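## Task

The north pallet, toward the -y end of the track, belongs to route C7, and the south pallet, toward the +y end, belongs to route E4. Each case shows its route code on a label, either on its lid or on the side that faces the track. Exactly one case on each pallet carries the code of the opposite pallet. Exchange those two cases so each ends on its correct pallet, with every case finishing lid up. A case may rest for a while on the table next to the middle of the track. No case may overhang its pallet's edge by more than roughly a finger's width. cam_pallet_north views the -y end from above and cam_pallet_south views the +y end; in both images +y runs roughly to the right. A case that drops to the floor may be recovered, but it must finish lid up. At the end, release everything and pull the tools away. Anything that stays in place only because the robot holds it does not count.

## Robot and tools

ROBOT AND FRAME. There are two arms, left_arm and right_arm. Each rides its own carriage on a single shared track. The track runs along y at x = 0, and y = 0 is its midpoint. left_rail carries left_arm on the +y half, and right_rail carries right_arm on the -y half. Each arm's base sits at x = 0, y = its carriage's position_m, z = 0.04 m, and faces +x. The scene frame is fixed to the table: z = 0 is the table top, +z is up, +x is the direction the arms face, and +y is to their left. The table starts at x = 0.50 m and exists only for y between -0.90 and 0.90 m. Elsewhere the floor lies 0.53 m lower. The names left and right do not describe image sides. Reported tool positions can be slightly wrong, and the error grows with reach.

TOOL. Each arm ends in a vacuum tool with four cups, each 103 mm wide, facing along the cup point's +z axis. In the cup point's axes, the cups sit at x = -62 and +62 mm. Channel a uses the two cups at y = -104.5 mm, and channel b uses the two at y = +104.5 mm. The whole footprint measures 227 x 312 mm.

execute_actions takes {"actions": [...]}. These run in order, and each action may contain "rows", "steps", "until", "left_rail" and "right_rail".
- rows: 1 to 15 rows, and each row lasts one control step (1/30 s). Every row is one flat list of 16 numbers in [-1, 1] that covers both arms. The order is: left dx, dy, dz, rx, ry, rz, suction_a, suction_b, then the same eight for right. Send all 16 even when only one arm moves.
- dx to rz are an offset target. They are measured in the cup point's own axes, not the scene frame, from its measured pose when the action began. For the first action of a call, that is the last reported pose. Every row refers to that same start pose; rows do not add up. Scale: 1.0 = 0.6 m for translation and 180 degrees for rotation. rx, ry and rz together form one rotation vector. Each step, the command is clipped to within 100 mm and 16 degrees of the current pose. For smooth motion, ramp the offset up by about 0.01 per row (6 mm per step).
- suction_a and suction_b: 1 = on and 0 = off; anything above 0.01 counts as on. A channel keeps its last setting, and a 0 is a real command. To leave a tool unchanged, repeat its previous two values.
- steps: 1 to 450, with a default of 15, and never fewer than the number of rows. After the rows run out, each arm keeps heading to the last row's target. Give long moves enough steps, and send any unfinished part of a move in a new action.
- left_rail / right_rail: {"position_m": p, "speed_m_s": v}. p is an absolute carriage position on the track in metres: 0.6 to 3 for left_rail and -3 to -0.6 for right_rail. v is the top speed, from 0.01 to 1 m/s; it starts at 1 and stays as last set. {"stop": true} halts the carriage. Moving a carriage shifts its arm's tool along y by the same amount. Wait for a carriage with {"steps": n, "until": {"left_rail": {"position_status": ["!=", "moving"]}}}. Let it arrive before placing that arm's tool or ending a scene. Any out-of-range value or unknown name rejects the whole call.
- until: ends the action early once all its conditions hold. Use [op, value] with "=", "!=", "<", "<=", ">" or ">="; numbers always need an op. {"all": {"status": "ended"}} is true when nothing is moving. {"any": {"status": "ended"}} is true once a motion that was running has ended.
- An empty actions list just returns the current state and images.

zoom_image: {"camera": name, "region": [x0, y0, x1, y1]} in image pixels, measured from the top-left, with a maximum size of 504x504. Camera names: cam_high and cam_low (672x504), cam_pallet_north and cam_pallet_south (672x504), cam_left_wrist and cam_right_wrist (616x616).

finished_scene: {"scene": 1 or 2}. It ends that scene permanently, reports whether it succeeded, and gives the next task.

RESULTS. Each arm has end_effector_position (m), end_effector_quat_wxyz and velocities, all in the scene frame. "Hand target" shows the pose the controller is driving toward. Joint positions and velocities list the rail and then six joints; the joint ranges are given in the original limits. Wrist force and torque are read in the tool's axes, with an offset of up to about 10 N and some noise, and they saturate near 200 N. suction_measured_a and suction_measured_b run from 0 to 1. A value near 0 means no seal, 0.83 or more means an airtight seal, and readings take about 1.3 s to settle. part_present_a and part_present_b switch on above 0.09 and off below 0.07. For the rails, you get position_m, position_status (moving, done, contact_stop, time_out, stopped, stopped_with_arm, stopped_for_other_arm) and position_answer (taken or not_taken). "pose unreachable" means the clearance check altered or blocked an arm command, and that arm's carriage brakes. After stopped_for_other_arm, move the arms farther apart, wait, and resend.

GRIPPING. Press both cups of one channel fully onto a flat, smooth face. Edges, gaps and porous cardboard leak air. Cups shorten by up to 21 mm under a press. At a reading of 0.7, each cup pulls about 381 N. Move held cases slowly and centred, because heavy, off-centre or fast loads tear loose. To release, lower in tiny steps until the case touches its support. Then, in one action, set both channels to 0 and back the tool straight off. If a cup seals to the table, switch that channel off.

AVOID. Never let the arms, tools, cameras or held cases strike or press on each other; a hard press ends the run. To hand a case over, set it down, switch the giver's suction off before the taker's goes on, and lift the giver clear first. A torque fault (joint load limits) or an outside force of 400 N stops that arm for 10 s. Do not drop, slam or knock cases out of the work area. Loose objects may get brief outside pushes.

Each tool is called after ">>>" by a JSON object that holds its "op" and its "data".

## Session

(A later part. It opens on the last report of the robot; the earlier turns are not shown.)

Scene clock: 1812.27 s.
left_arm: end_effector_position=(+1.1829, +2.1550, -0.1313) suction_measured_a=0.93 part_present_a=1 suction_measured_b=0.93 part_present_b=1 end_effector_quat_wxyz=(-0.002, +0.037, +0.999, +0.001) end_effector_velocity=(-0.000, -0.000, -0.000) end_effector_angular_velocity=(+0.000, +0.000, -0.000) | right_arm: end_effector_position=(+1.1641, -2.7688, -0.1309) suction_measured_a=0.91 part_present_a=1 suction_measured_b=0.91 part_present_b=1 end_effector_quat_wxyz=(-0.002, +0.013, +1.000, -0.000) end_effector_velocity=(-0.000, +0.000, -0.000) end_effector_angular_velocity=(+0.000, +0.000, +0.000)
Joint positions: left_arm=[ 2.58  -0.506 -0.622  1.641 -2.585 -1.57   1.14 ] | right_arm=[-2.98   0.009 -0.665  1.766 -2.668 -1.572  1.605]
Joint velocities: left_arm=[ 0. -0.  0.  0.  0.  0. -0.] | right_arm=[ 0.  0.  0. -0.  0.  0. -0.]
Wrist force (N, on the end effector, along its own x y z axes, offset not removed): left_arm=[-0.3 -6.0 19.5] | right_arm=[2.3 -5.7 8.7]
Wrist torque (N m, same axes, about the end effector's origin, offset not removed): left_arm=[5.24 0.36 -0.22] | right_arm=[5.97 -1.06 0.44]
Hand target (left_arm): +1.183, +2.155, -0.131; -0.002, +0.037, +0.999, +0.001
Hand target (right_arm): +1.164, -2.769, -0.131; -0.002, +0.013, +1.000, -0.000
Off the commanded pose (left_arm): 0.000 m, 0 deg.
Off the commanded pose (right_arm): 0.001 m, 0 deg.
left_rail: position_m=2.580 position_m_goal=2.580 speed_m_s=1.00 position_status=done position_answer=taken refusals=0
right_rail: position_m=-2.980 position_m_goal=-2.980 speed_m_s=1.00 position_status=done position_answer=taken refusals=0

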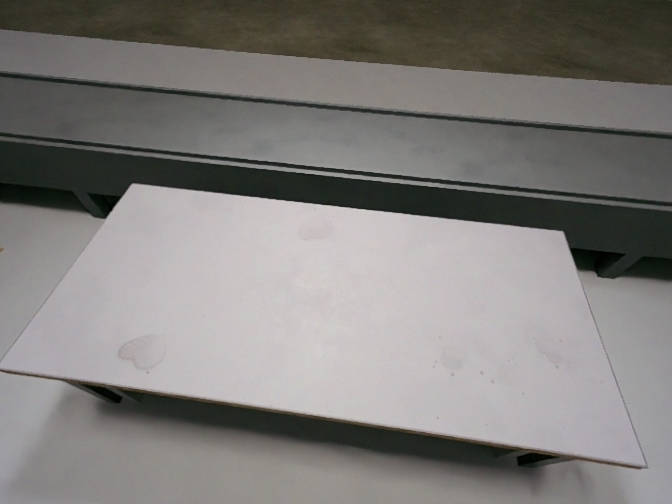

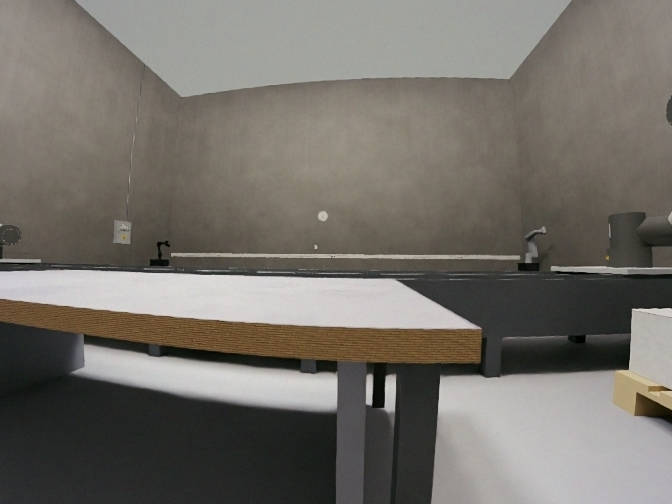

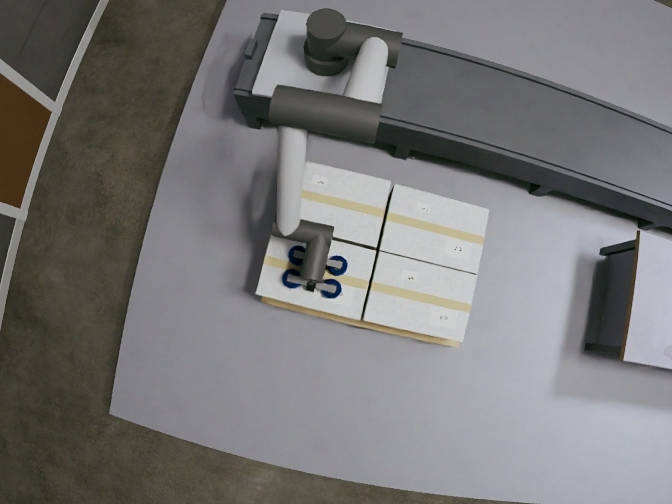

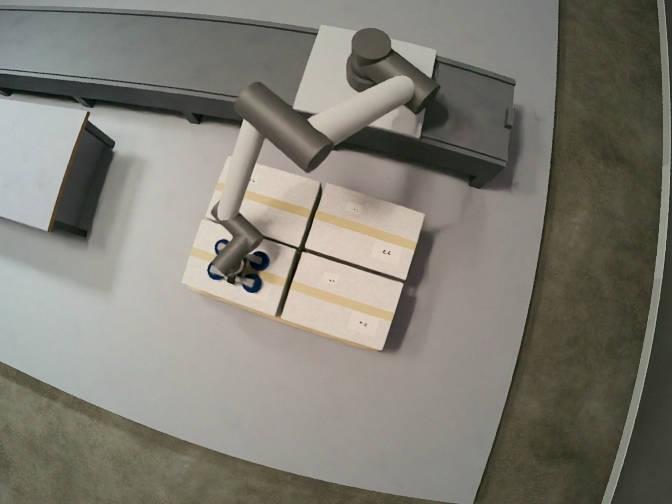

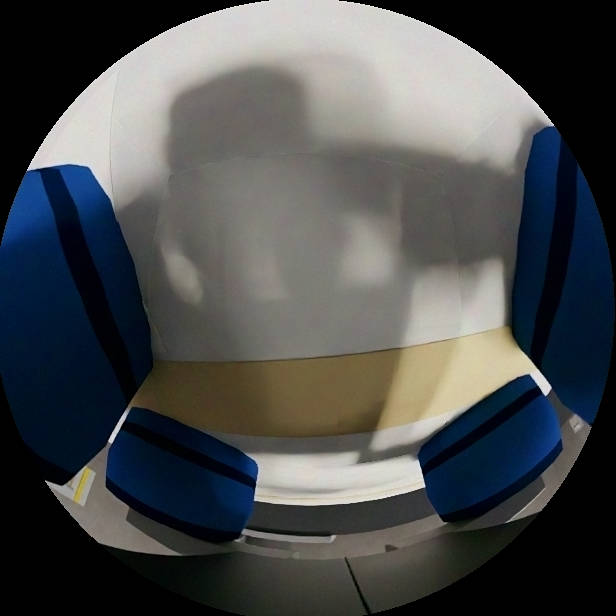

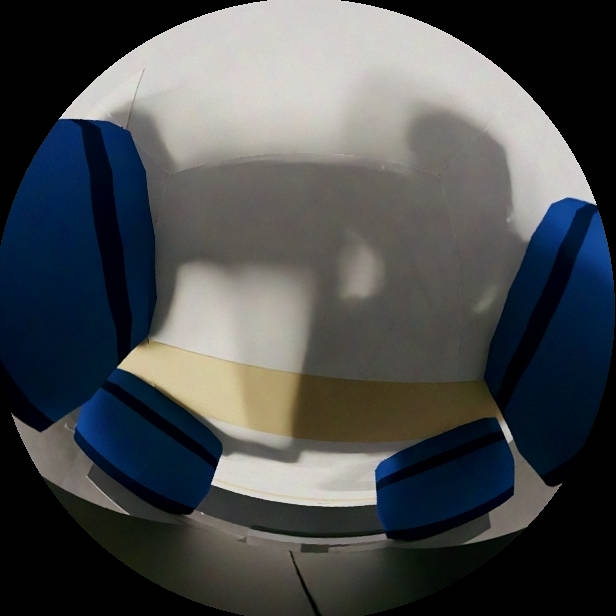

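>>> {"op": "execute_actions", "data": {"actions": [{"rows":[
[0,0,0.00112,0.0001,-0.0001,0,1,1,0,0.00125,0.00100,0,-0.0001,0,1,1],
[0,0,0.00357,0.0003,-0.0004,0,1,1,0,0.00375,0.00330,-0.0001,-0.0004,0,1,1],
[0,0,0.00648,0.0006,-0.0007,0,1,1,0,0.00625,0.00640,-0.0002,-0.0007,0,1,1],
[0,0,0.00916,0.0008,-0.0010,0,1,1,0,0.00790,0.00940,-0.0003,-0.0010,0,1,1],
[0,0,0.01072,0.0010,-0.0012,0,1,1,0,0.00833,0.01120,-0.0004,-0.0012,0,1,1],
[0,0,0.01117,0.0010,-0.0012,0,1,1,0,0.00833,0.01183,-0.0004,-0.0012,0,1,1]],"steps":8}]}}

Scene clock: 1871.40 s.
left_arm: end_effector_position=(+1.1829, +2.1551, -0.1364) suction_measured_a=0.93 part_present_a=1 suction_measured_b=0.93 part_present_b=1 end_effector_quat_wxyz=(-0.001, +0.037, +0.999, +0.000) end_effector_velocity=(-0.001, +0.001, -0.021) end_effector_angular_velocity=(-0.009, -0.008, +0.000) | right_arm: end_effector_position=(+1.1639, -2.7647, -0.1363) suction_measured_a=0.91 part_present_a=1 suction_measured_b=0.91 part_present_b=1 end_effector_quat_wxyz=(-0.001, +0.013, +1.000, +0.000) end_effector_velocity=(-0.001, +0.012, -0.023) end_effector_angular_velocity=(+0.003, -0.009, +0.000)
Joint positions: left_arm=[ 2.58  -0.506 -0.617  1.641 -2.594 -1.571  1.14 ] | right_arm=[-2.98   0.012 -0.659  1.766 -2.676 -1.571  1.609]
Joint velocities: left_arm=[ 0.     0.001  0.02   0.003 -0.035 -0.004  0.001] | right_arm=[ 0.     0.009  0.026 -0.003 -0.032  0.003  0.009]
Wrist force (N, on the end effector, along its own x y z axes, offset not removed): left_arm=[4.4 -0.3 21.5] | right_arm=[0.8 -7.3 13.2]
Wrist torque (N m, same axes, about the end effector's origin, offset not removed): left_arm=[6.19 -0.13 -0.10] | right_arm=[5.45 -0.66 0.52]
Hand target (left_arm): +1.183, +2.155, -0.138; -0.000, +0.037, +0.999, -0.000
Hand target (right_arm): +1.164, -2.764, -0.138; -0.000, +0.013, +1.000, +0.000
Off the commanded pose (left_arm): 0.002 m, 0 deg.
Off the commanded pose (right_arm): 0.002 m, 0 deg.
left_rail: position_m=2.580 position_m_goal=2.580 speed_m_s=1.00 position_status=done position_answer=taken refusals=0
right_rail: position_m=-2.980 position_m_goal=-2.980 speed_m_s=1.00 position_status=done position_answer=taken refusals=0

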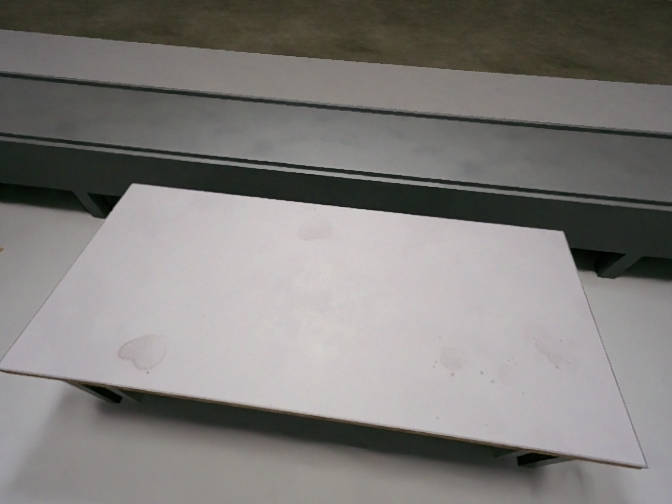

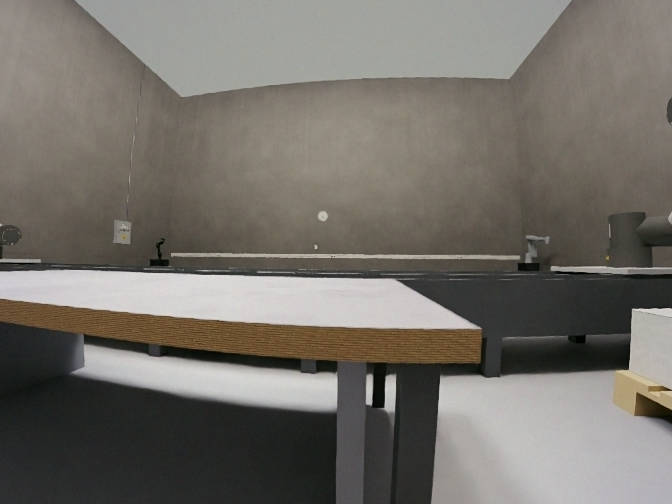

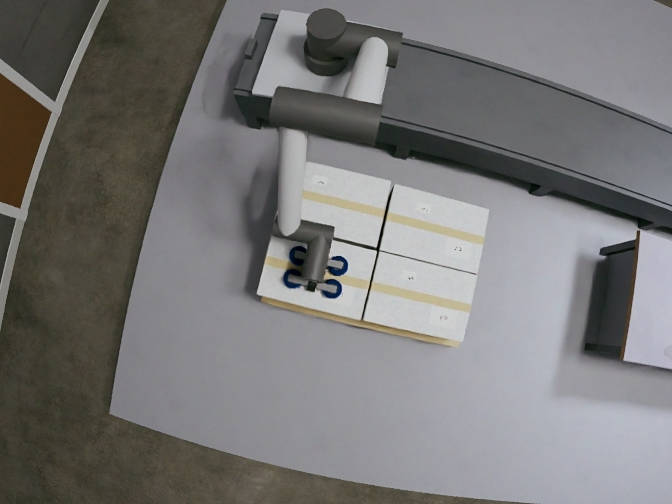

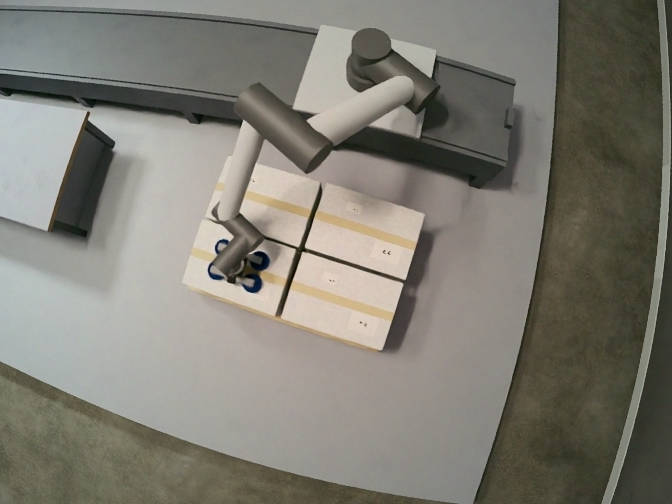

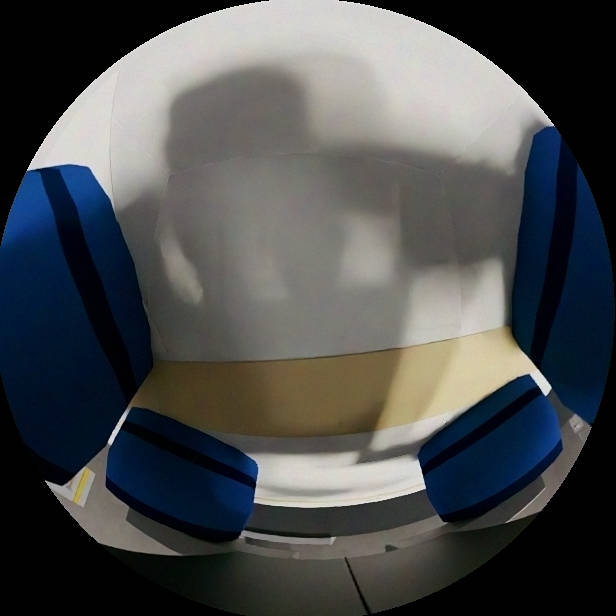

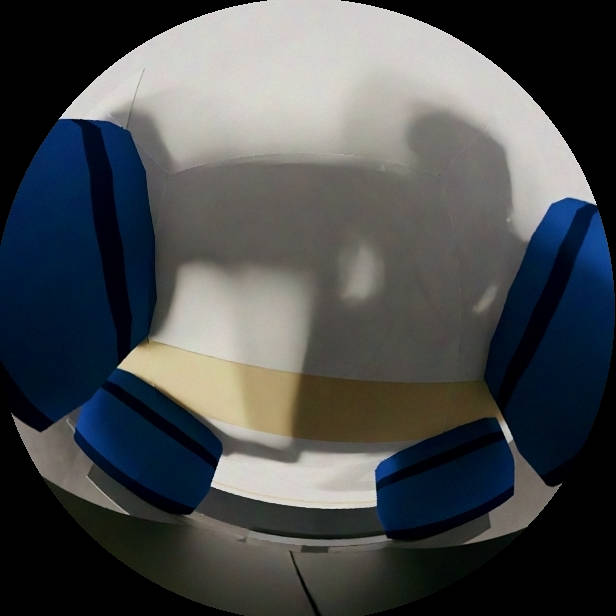

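>>> {"op": "execute_actions", "data": {"actions": []}}

>>> {"op": "zoom_image", "data": {"camera": "cam_pallet_north", "region": [248, 205, 398, 340]}}

Scene clock: 1888.37 s.
left_arm: end_effector_position=(+1.1829, +2.1551, -0.1380) suction_measured_a=0.93 part_present_a=1 suction_measured_b=0.93 part_present_b=1 end_effector_quat_wxyz=(-0.000, +0.037, +0.999, -0.000) end_effector_velocity=(-0.000, -0.000, -0.000) end_effector_angular_velocity=(-0.000, +0.000, -0.000) | right_arm: end_effector_position=(+1.1641, -2.7638, -0.1380) suction_measured_a=0.91 part_present_a=1 suction_measured_b=0.91 part_present_b=1 end_effector_quat_wxyz=(-0.000, +0.013, +1.000, +0.000) end_effector_velocity=(+0.000, +0.000, +0.000) end_effector_angular_velocity=(-0.000, -0.000, +0.000)
Joint positions: left_arm=[ 2.58  -0.505 -0.615  1.641 -2.597 -1.571  1.14 ] | right_arm=[-2.98   0.013 -0.657  1.765 -2.678 -1.57   1.609]
Joint velocities: left_arm=[ 0.  0.  0.  0. -0. -0.  0.] | right_arm=[ 0.  0.  0. -0.  0. -0. -0.]
Wrist force (N, on the end effector, along its own x y z axes, offset not removed): left_arm=[2.9 -6.2 22.3] | right_arm=[3.4 -2.2 12.3]
Wrist torque (N m, same axes, about the end effector's origin, offset not removed): left_arm=[5.29 -0.19 0.08] | right_arm=[6.60 -1.30 0.48]
Hand target (left_arm): +1.183, +2.155, -0.138; -0.000, +0.037, +0.999, -0.000
Hand target (right_arm): +1.164, -2.764, -0.138; -0.000, +0.013, +1.000, +0.000
Off the commanded pose (left_arm): 0.000 m, 0 deg.
Off the commanded pose (right_arm): 0.000 m, 0 deg.
left_rail: position_m=2.580 position_m_goal=2.580 speed_m_s=1.00 position_status=done position_answer=taken refusals=0
right_rail: position_m=-2.980 position_m_goal=-2.980 speed_m_s=1.00 position_status=done position_answer=taken refusals=0

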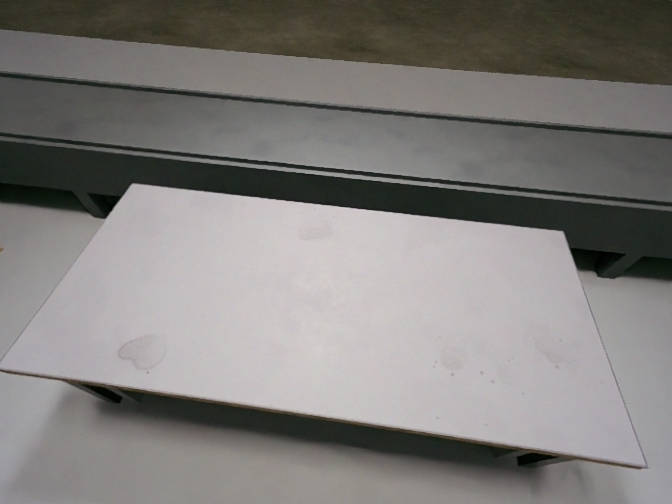

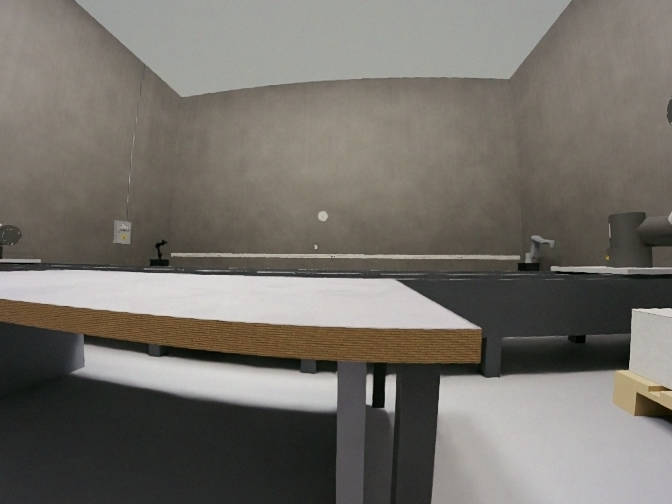

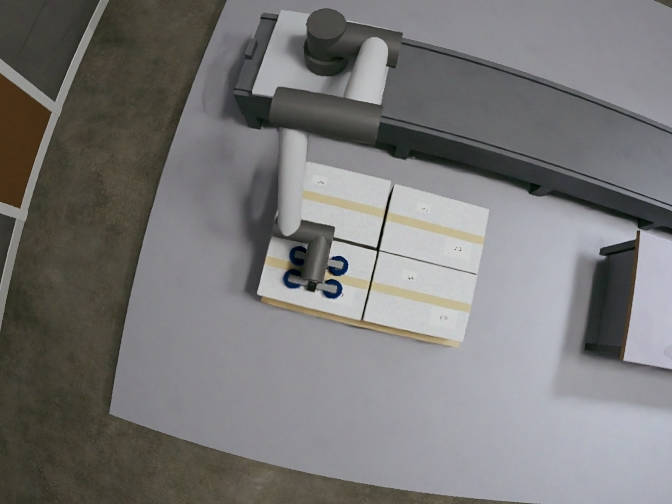

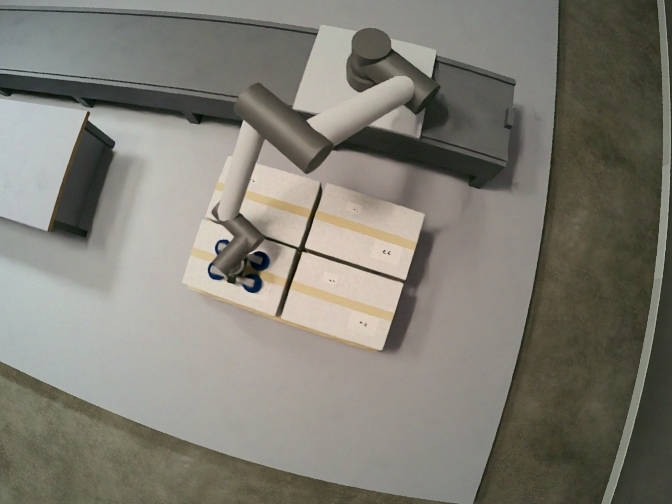

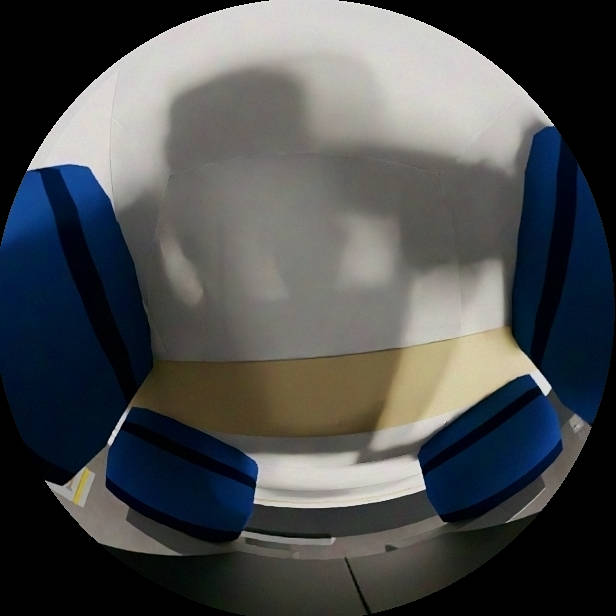

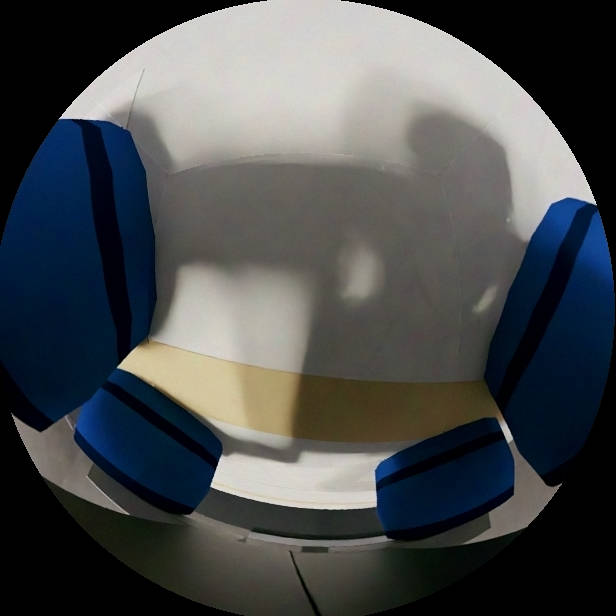

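Region (248, 205, 398, 340) of cam_pallet_north's 672x504 image, scaled by 3.360, with more detail than that image has; it fills the top 454 rows of this view, and the rest is white.

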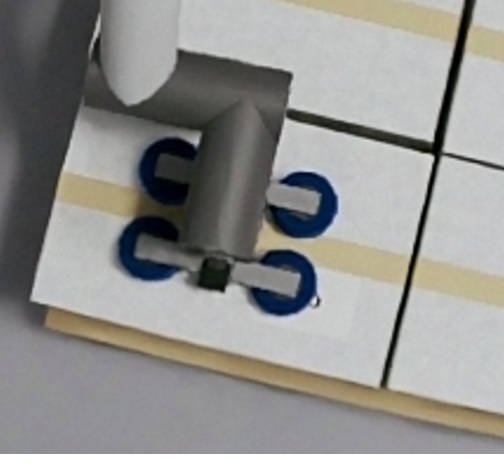

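>>> {"op": "execute_actions", "data": {"actions": [{"rows":[
[0,0,0.0013,0,0,0,1,1,0,0,0.0013,0,0,0,1,1],
[0,0,0.0026,0,0,0,1,1,0,0,0.0026,0,0,0,1,1]],"steps":3}]}}

Scene clock: 1907.50 s.
left_arm: end_effector_position=(+1.1828, +2.1551, -0.1384) suction_measured_a=0.93 part_present_a=1 suction_measured_b=0.93 part_present_b=1 end_effector_quat_wxyz=(-0.000, +0.037, +0.999, -0.000) end_effector_velocity=(-0.001, +0.001, -0.011) end_effector_angular_velocity=(+0.000, +0.000, -0.000) | right_arm: end_effector_position=(+1.1642, -2.7638, -0.1383) suction_measured_a=0.91 part_present_a=1 suction_measured_b=0.91 part_present_b=1 end_effector_quat_wxyz=(-0.000, +0.013, +1.000, +0.000) end_effector_velocity=(+0.001, +0.000, -0.010) end_effector_angular_velocity=(+0.000, -0.001, -0.000)
Joint positions: left_arm=[ 2.58  -0.505 -0.615  1.641 -2.598 -1.571  1.14 ] | right_arm=[-2.98   0.013 -0.656  1.765 -2.679 -1.57   1.609]
Joint velocities: left_arm=[ 0.    -0.     0.01  -0.    -0.009 -0.     0.   ] | right_arm=[ 0.    -0.     0.011 -0.002 -0.01   0.     0.   ]
Wrist force (N, on the end effector, along its own x y z axes, offset not removed): left_arm=[4.8 -3.9 16.0] | right_arm=[1.8 -4.3 4.2]
Wrist torque (N m, same axes, about the end effector's origin, offset not removed): left_arm=[5.79 -0.92 -0.08] | right_arm=[6.12 -1.33 0.61]
Hand target (left_arm): +1.183, +2.155, -0.140; -0.000, +0.037, +0.999, -0.000
Hand target (right_arm): +1.164, -2.764, -0.140; -0.000, +0.013, +1.000, +0.000
Off the commanded pose (left_arm): 0.001 m, 0 deg.
Off the commanded pose (right_arm): 0.001 m, 0 deg.
left_rail: position_m=2.580 position_m_goal=2.580 speed_m_s=1.00 position_status=done position_answer=taken refusals=0
right_rail: position_m=-2.980 position_m_goal=-2.980 speed_m_s=1.00 position_status=done position_answer=taken refusals=0

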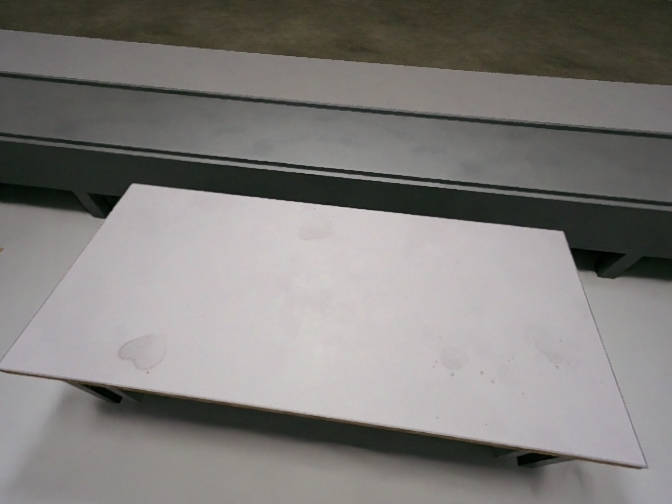

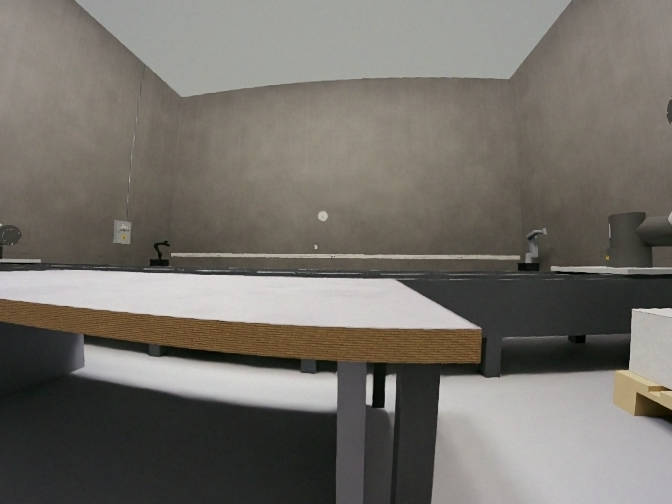

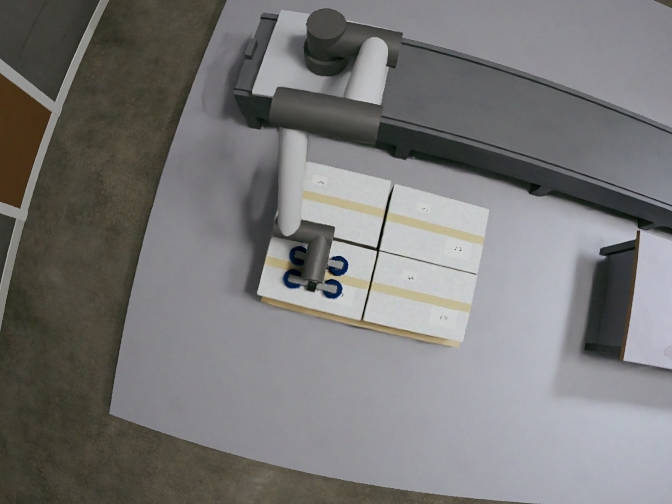

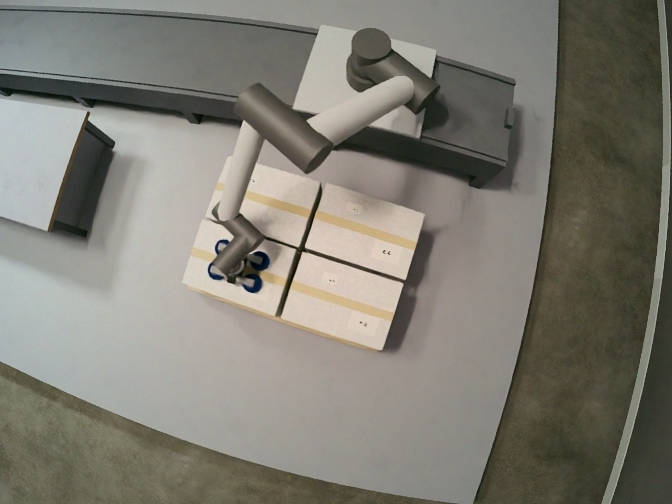

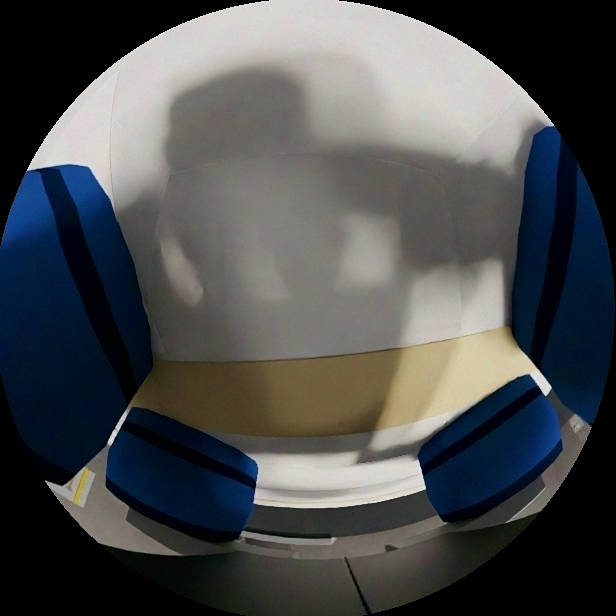

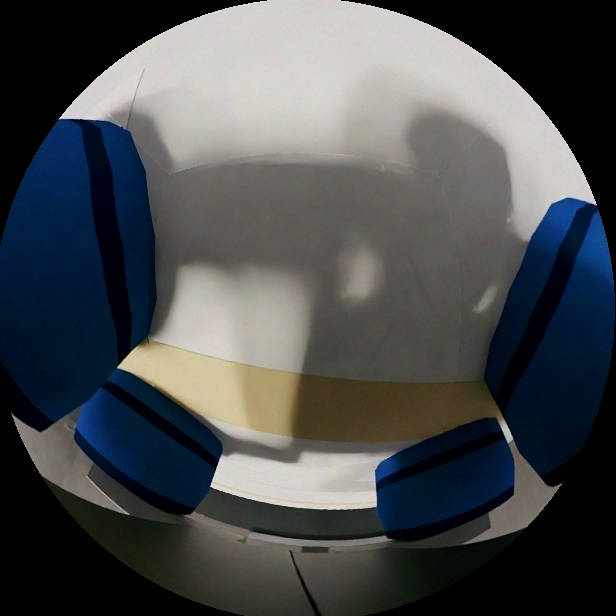

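>>> {"op": "execute_actions", "data": {"actions": []}}

Scene clock: 1911.70 s.
left_arm: end_effector_position=(+1.1829, +2.1551, -0.1396) suction_measured_a=0.93 part_present_a=1 suction_measured_b=0.93 part_present_b=1 end_effector_quat_wxyz=(-0.000, +0.037, +0.999, -0.000) end_effector_velocity=(-0.000, +0.000, -0.000) end_effector_angular_velocity=(+0.000, +0.000, +0.000) | right_arm: end_effector_position=(+1.1641, -2.7638, -0.1396) suction_measured_a=0.91 part_present_a=1 suction_measured_b=0.91 part_present_b=1 end_effector_quat_wxyz=(-0.000, +0.013, +1.000, +0.000) end_effector_velocity=(-0.000, -0.000, -0.000) end_effector_angular_velocity=(-0.000, +0.000, -0.000)
Joint positions: left_arm=[ 2.58  -0.505 -0.613  1.641 -2.599 -1.571  1.14 ] | right_arm=[-2.98   0.013 -0.655  1.765 -2.68  -1.57   1.609]
Joint velocities: left_arm=[ 0.  0.  0.  0.  0. -0. -0.] | right_arm=[ 0.  0.  0.  0.  0. -0.  0.]
Wrist force (N, on the end effector, along its own x y z axes, offset not removed): left_arm=[33.6 3.4 -81.2] | right_arm=[18.9 -10.8 -66.4]
Wrist torque (N m, same axes, about the end effector's origin, offset not removed): left_arm=[4.27 -9.81 -1.24] | right_arm=[-7.54 -10.00 -1.56]
Hand target (left_arm): +1.183, +2.155, -0.140; -0.000, +0.037, +0.999, -0.000
Hand target (right_arm): +1.164, -2.764, -0.140; -0.000, +0.013, +1.000, +0.000
Off the commanded pose (left_arm): 0.000 m, 0 deg.
Off the commanded pose (right_arm): 0.000 m, 0 deg.
left_rail: position_m=2.580 position_m_goal=2.580 speed_m_s=1.00 position_status=done position_answer=taken refusals=0
right_rail: position_m=-2.980 position_m_goal=-2.980 speed_m_s=1.00 position_status=done position_answer=taken refusals=0

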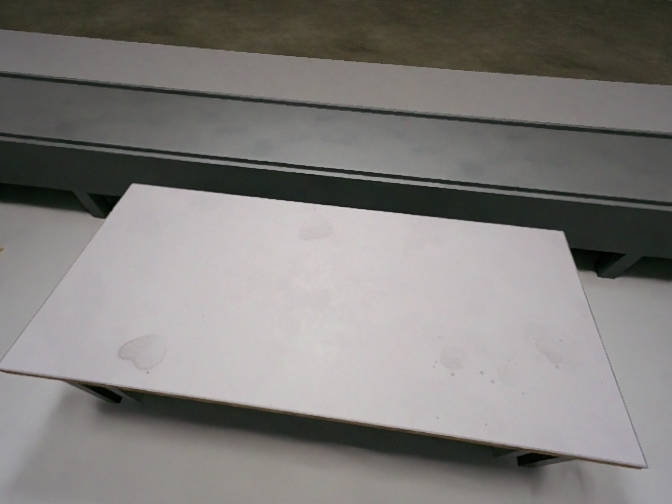

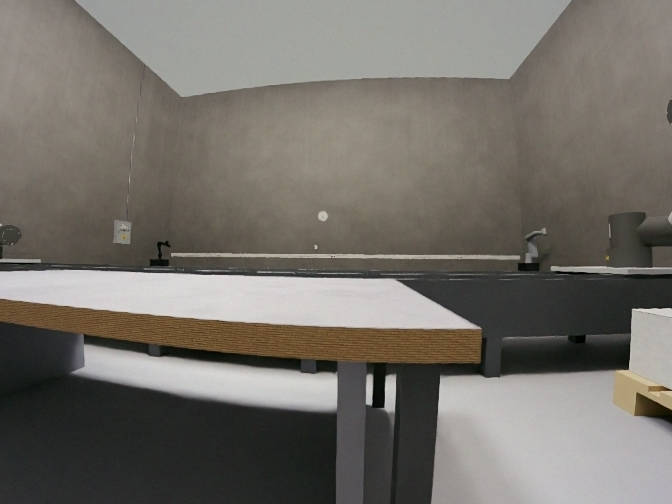

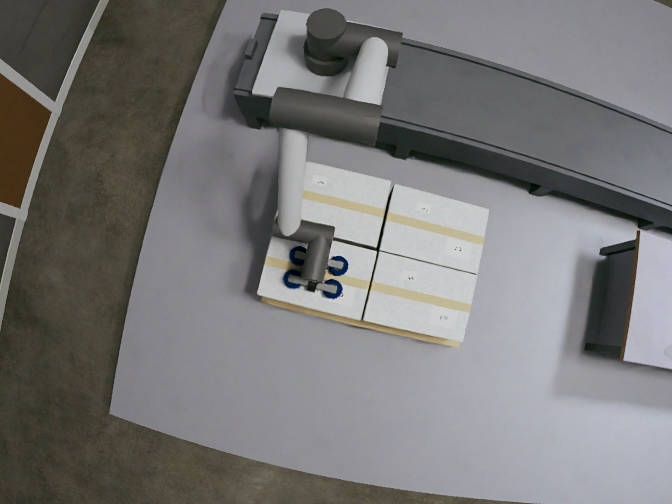

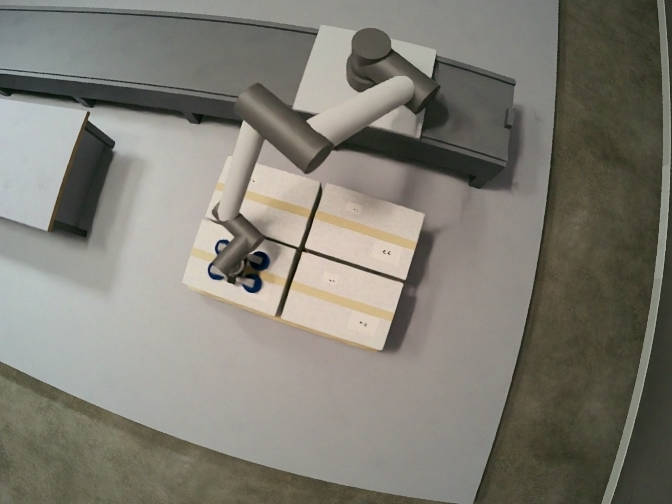

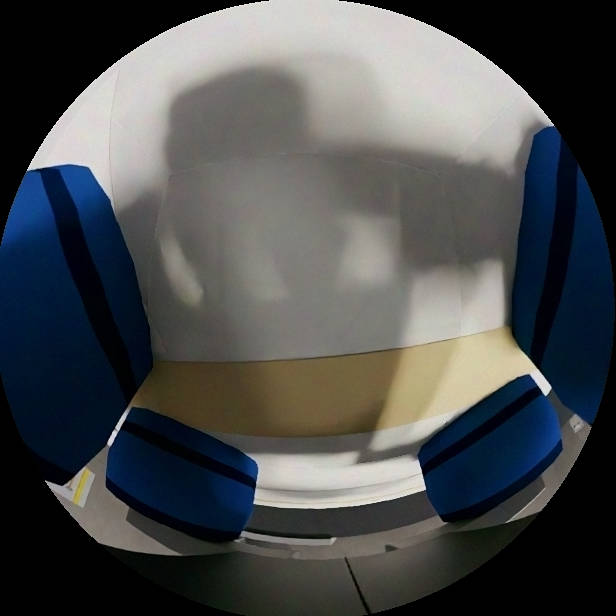

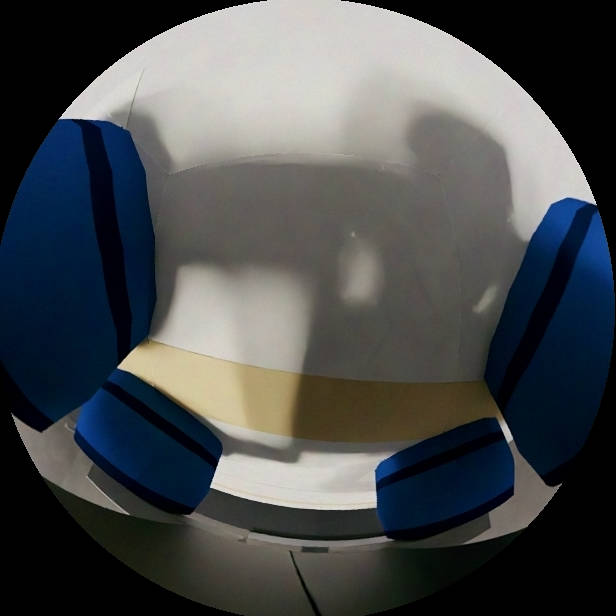

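>>> {"op": "execute_actions", "data": {"actions": [{"rows":[
[0,0,-0.0200,0,0,0,0,0,0,0,-0.0200,0,0,0,0,0],
[0,0,-0.0433,0,0,0,0,0,0,0,-0.0433,0,0,0,0,0],
[0,0,-0.0667,0,0,0,0,0,0,0,-0.0667,0,0,0,0,0],
[0,0,-0.0917,0,0,0,0,0,0,0,-0.0917,0,0,0,0,0],
[0,0,-0.1183,0,0,0,0,0,0,0,-0.1183,0,0,0,0,0],
[0,0,-0.1450,0,0,0,0,0,0,0,-0.1450,0,0,0,0,0],
[0,0,-0.1717,0,0,0,0,0,0,0,-0.1717,0,0,0,0,0],
[0,0,-0.1983,0,0,0,0,0,0,0,-0.1983,0,0,0,0,0],
[0,0,-0.2233,0,0,0,0,0,0,0,-0.2233,0,0,0,0,0],
[0,0,-0.2467,0,0,0,0,0,0,0,-0.2467,0,0,0,0,0],
[0,0,-0.2667,0,0,0,0,0,0,0,-0.2667,0,0,0,0,0],
[0,0,-0.2817,0,0,0,0,0,0,0,-0.2817,0,0,0,0,0],
[0,0,-0.2917,0,0,0,0,0,0,0,-0.2917,0,0,0,0,0],
[0,0,-0.2975,0,0,0,0,0,0,0,-0.2975,0,0,0,0,0],
[0,0,-0.3000,0,0,0,0,0,0,0,-0.3000,0,0,0,0,0]],"steps":18}]}}

>>> {"op": "zoom_image", "data": {"camera": "cam_pallet_north", "region": [240, 150, 500, 360]}}

>>> {"op": "zoom_image", "data": {"camera": "cam_pallet_south", "region": [170, 145, 435, 365]}}

Scene clock: 1940.70 s.
left_arm: end_effector_position=(+1.1833, +2.1554, +0.0317) suction_measured_a=0.00 part_present_a=0 suction_measured_b=0.00 part_present_b=0 end_effector_quat_wxyz=(+0.000, +0.037, +0.999, -0.000) end_effector_velocity=(-0.003, +0.002, +0.104) end_effector_angular_velocity=(+0.003, +0.005, -0.000) | right_arm: end_effector_position=(+1.1648, -2.7634, +0.0317) suction_measured_a=0.00 part_present_a=0 suction_measured_b=0.00 part_present_b=0 end_effector_quat_wxyz=(+0.000, +0.013, +1.000, +0.000) end_effector_velocity=(-0.003, -0.000, +0.106) end_effector_angular_velocity=(+0.001, +0.007, -0.000)
Joint positions: left_arm=[ 2.58  -0.505 -0.776  1.652 -2.448 -1.571  1.14 ] | right_arm=[-2.98   0.014 -0.828  1.776 -2.518 -1.57   1.61 ]
Joint velocities: left_arm=[ 0.    -0.    -0.095 -0.004  0.105  0.     0.   ] | right_arm=[ 0.    -0.    -0.103 -0.006  0.117  0.001 -0.   ]
Wrist force (N, on the end effector, along its own x y z axes, offset not removed): left_arm=[2.4 -0.8 -8.8] | right_arm=[2.2 -4.3 -11.3]
Wrist torque (N m, same axes, about the end effector's origin, offset not removed): left_arm=[0.05 -0.26 -0.17] | right_arm=[-0.19 -0.22 0.34]
Hand target (left_arm): +1.183, +2.155, +0.040; -0.000, +0.037, +0.999, -0.000
Hand target (right_arm): +1.165, -2.763, +0.040; -0.000, +0.013, +1.000, +0.000
Off the commanded pose (left_arm): 0.009 m, 0 deg.
Off the commanded pose (right_arm): 0.009 m, 0 deg.
left_rail: position_m=2.580 position_m_goal=2.580 speed_m_s=1.00 position_status=done position_answer=taken refusals=0
right_rail: position_m=-2.980 position_m_goal=-2.980 speed_m_s=1.00 position_status=done position_answer=taken refusals=0

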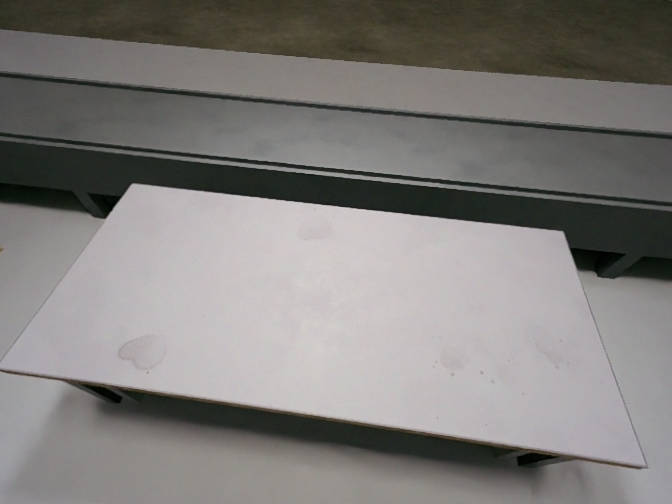

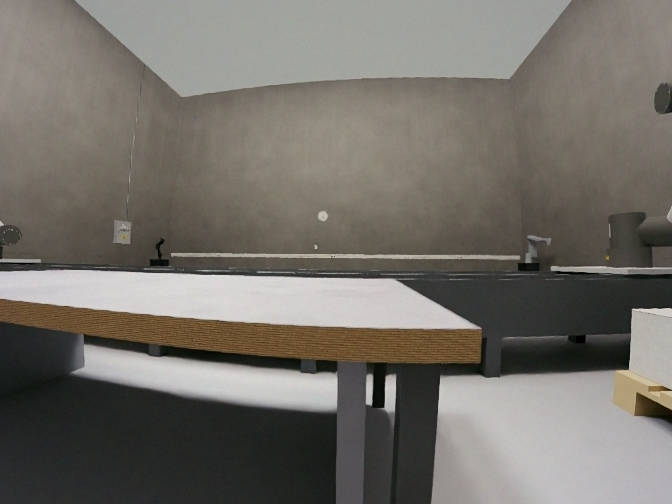

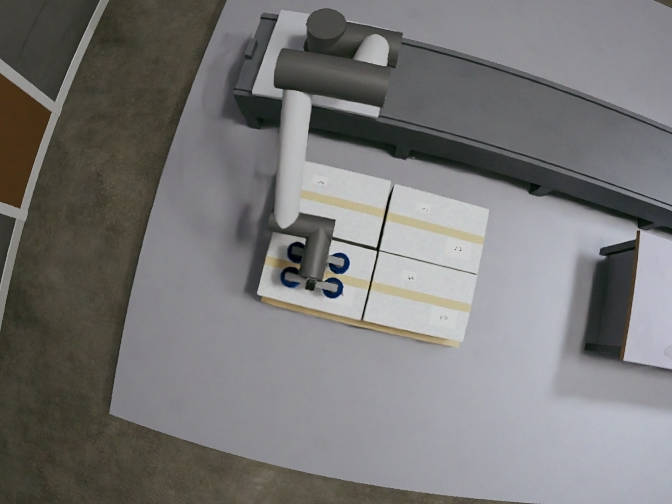

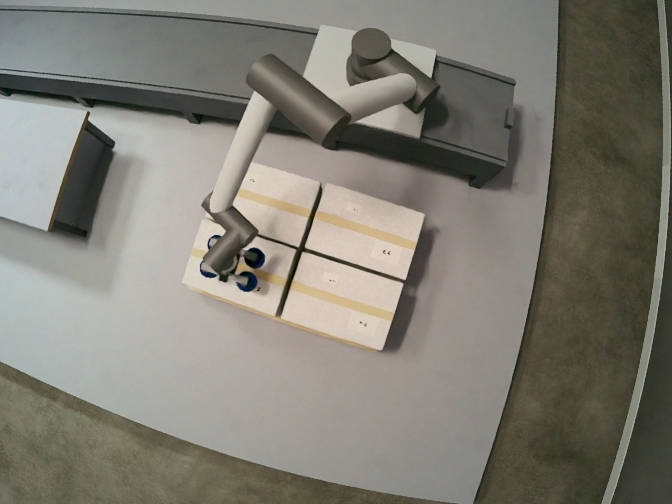

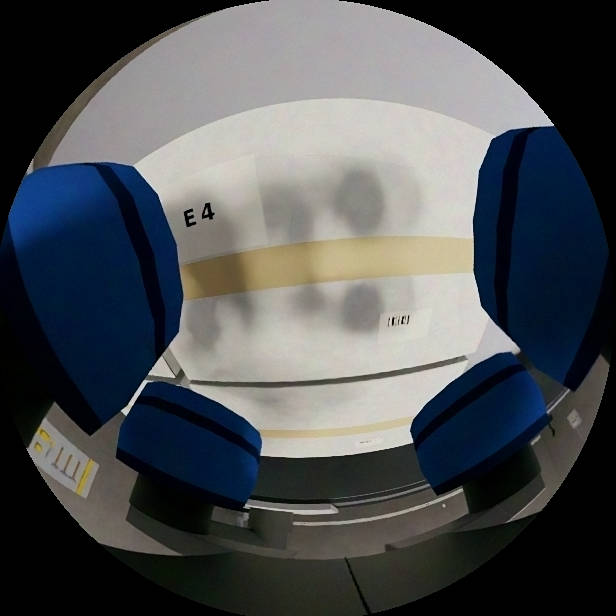

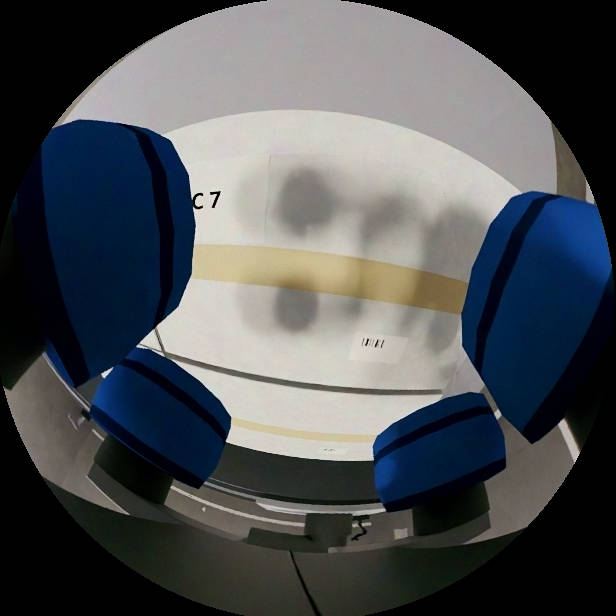

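Region (240, 150, 500, 360) of cam_pallet_north's 672x504 image, scaled by 1.938, with more detail than that image has; it fills the top 407 rows of this view, and the rest is white.

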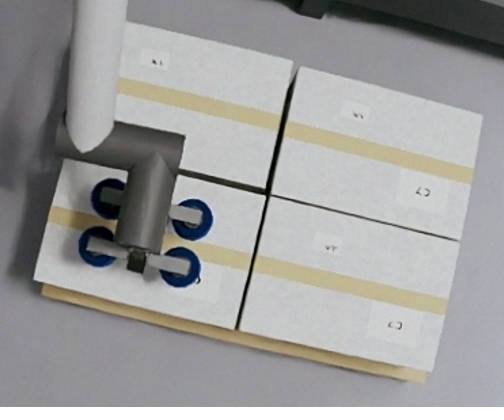

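Region (170, 145, 435, 365) of cam_pallet_south's 672x504 image, scaled by 1.902, with more detail than that image has; it fills the top 418 rows of this view, and the rest is white.

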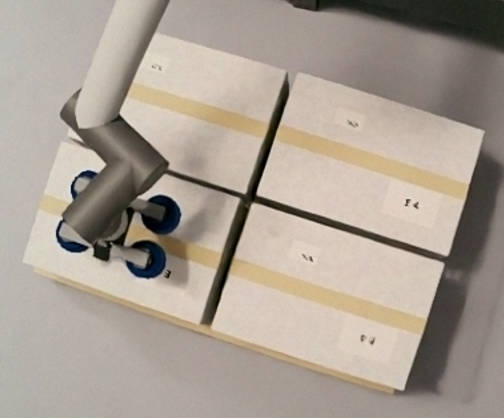

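>>> {"op": "finished_scene", "data": {"scene": 1}}

The scene is finished: the task was done.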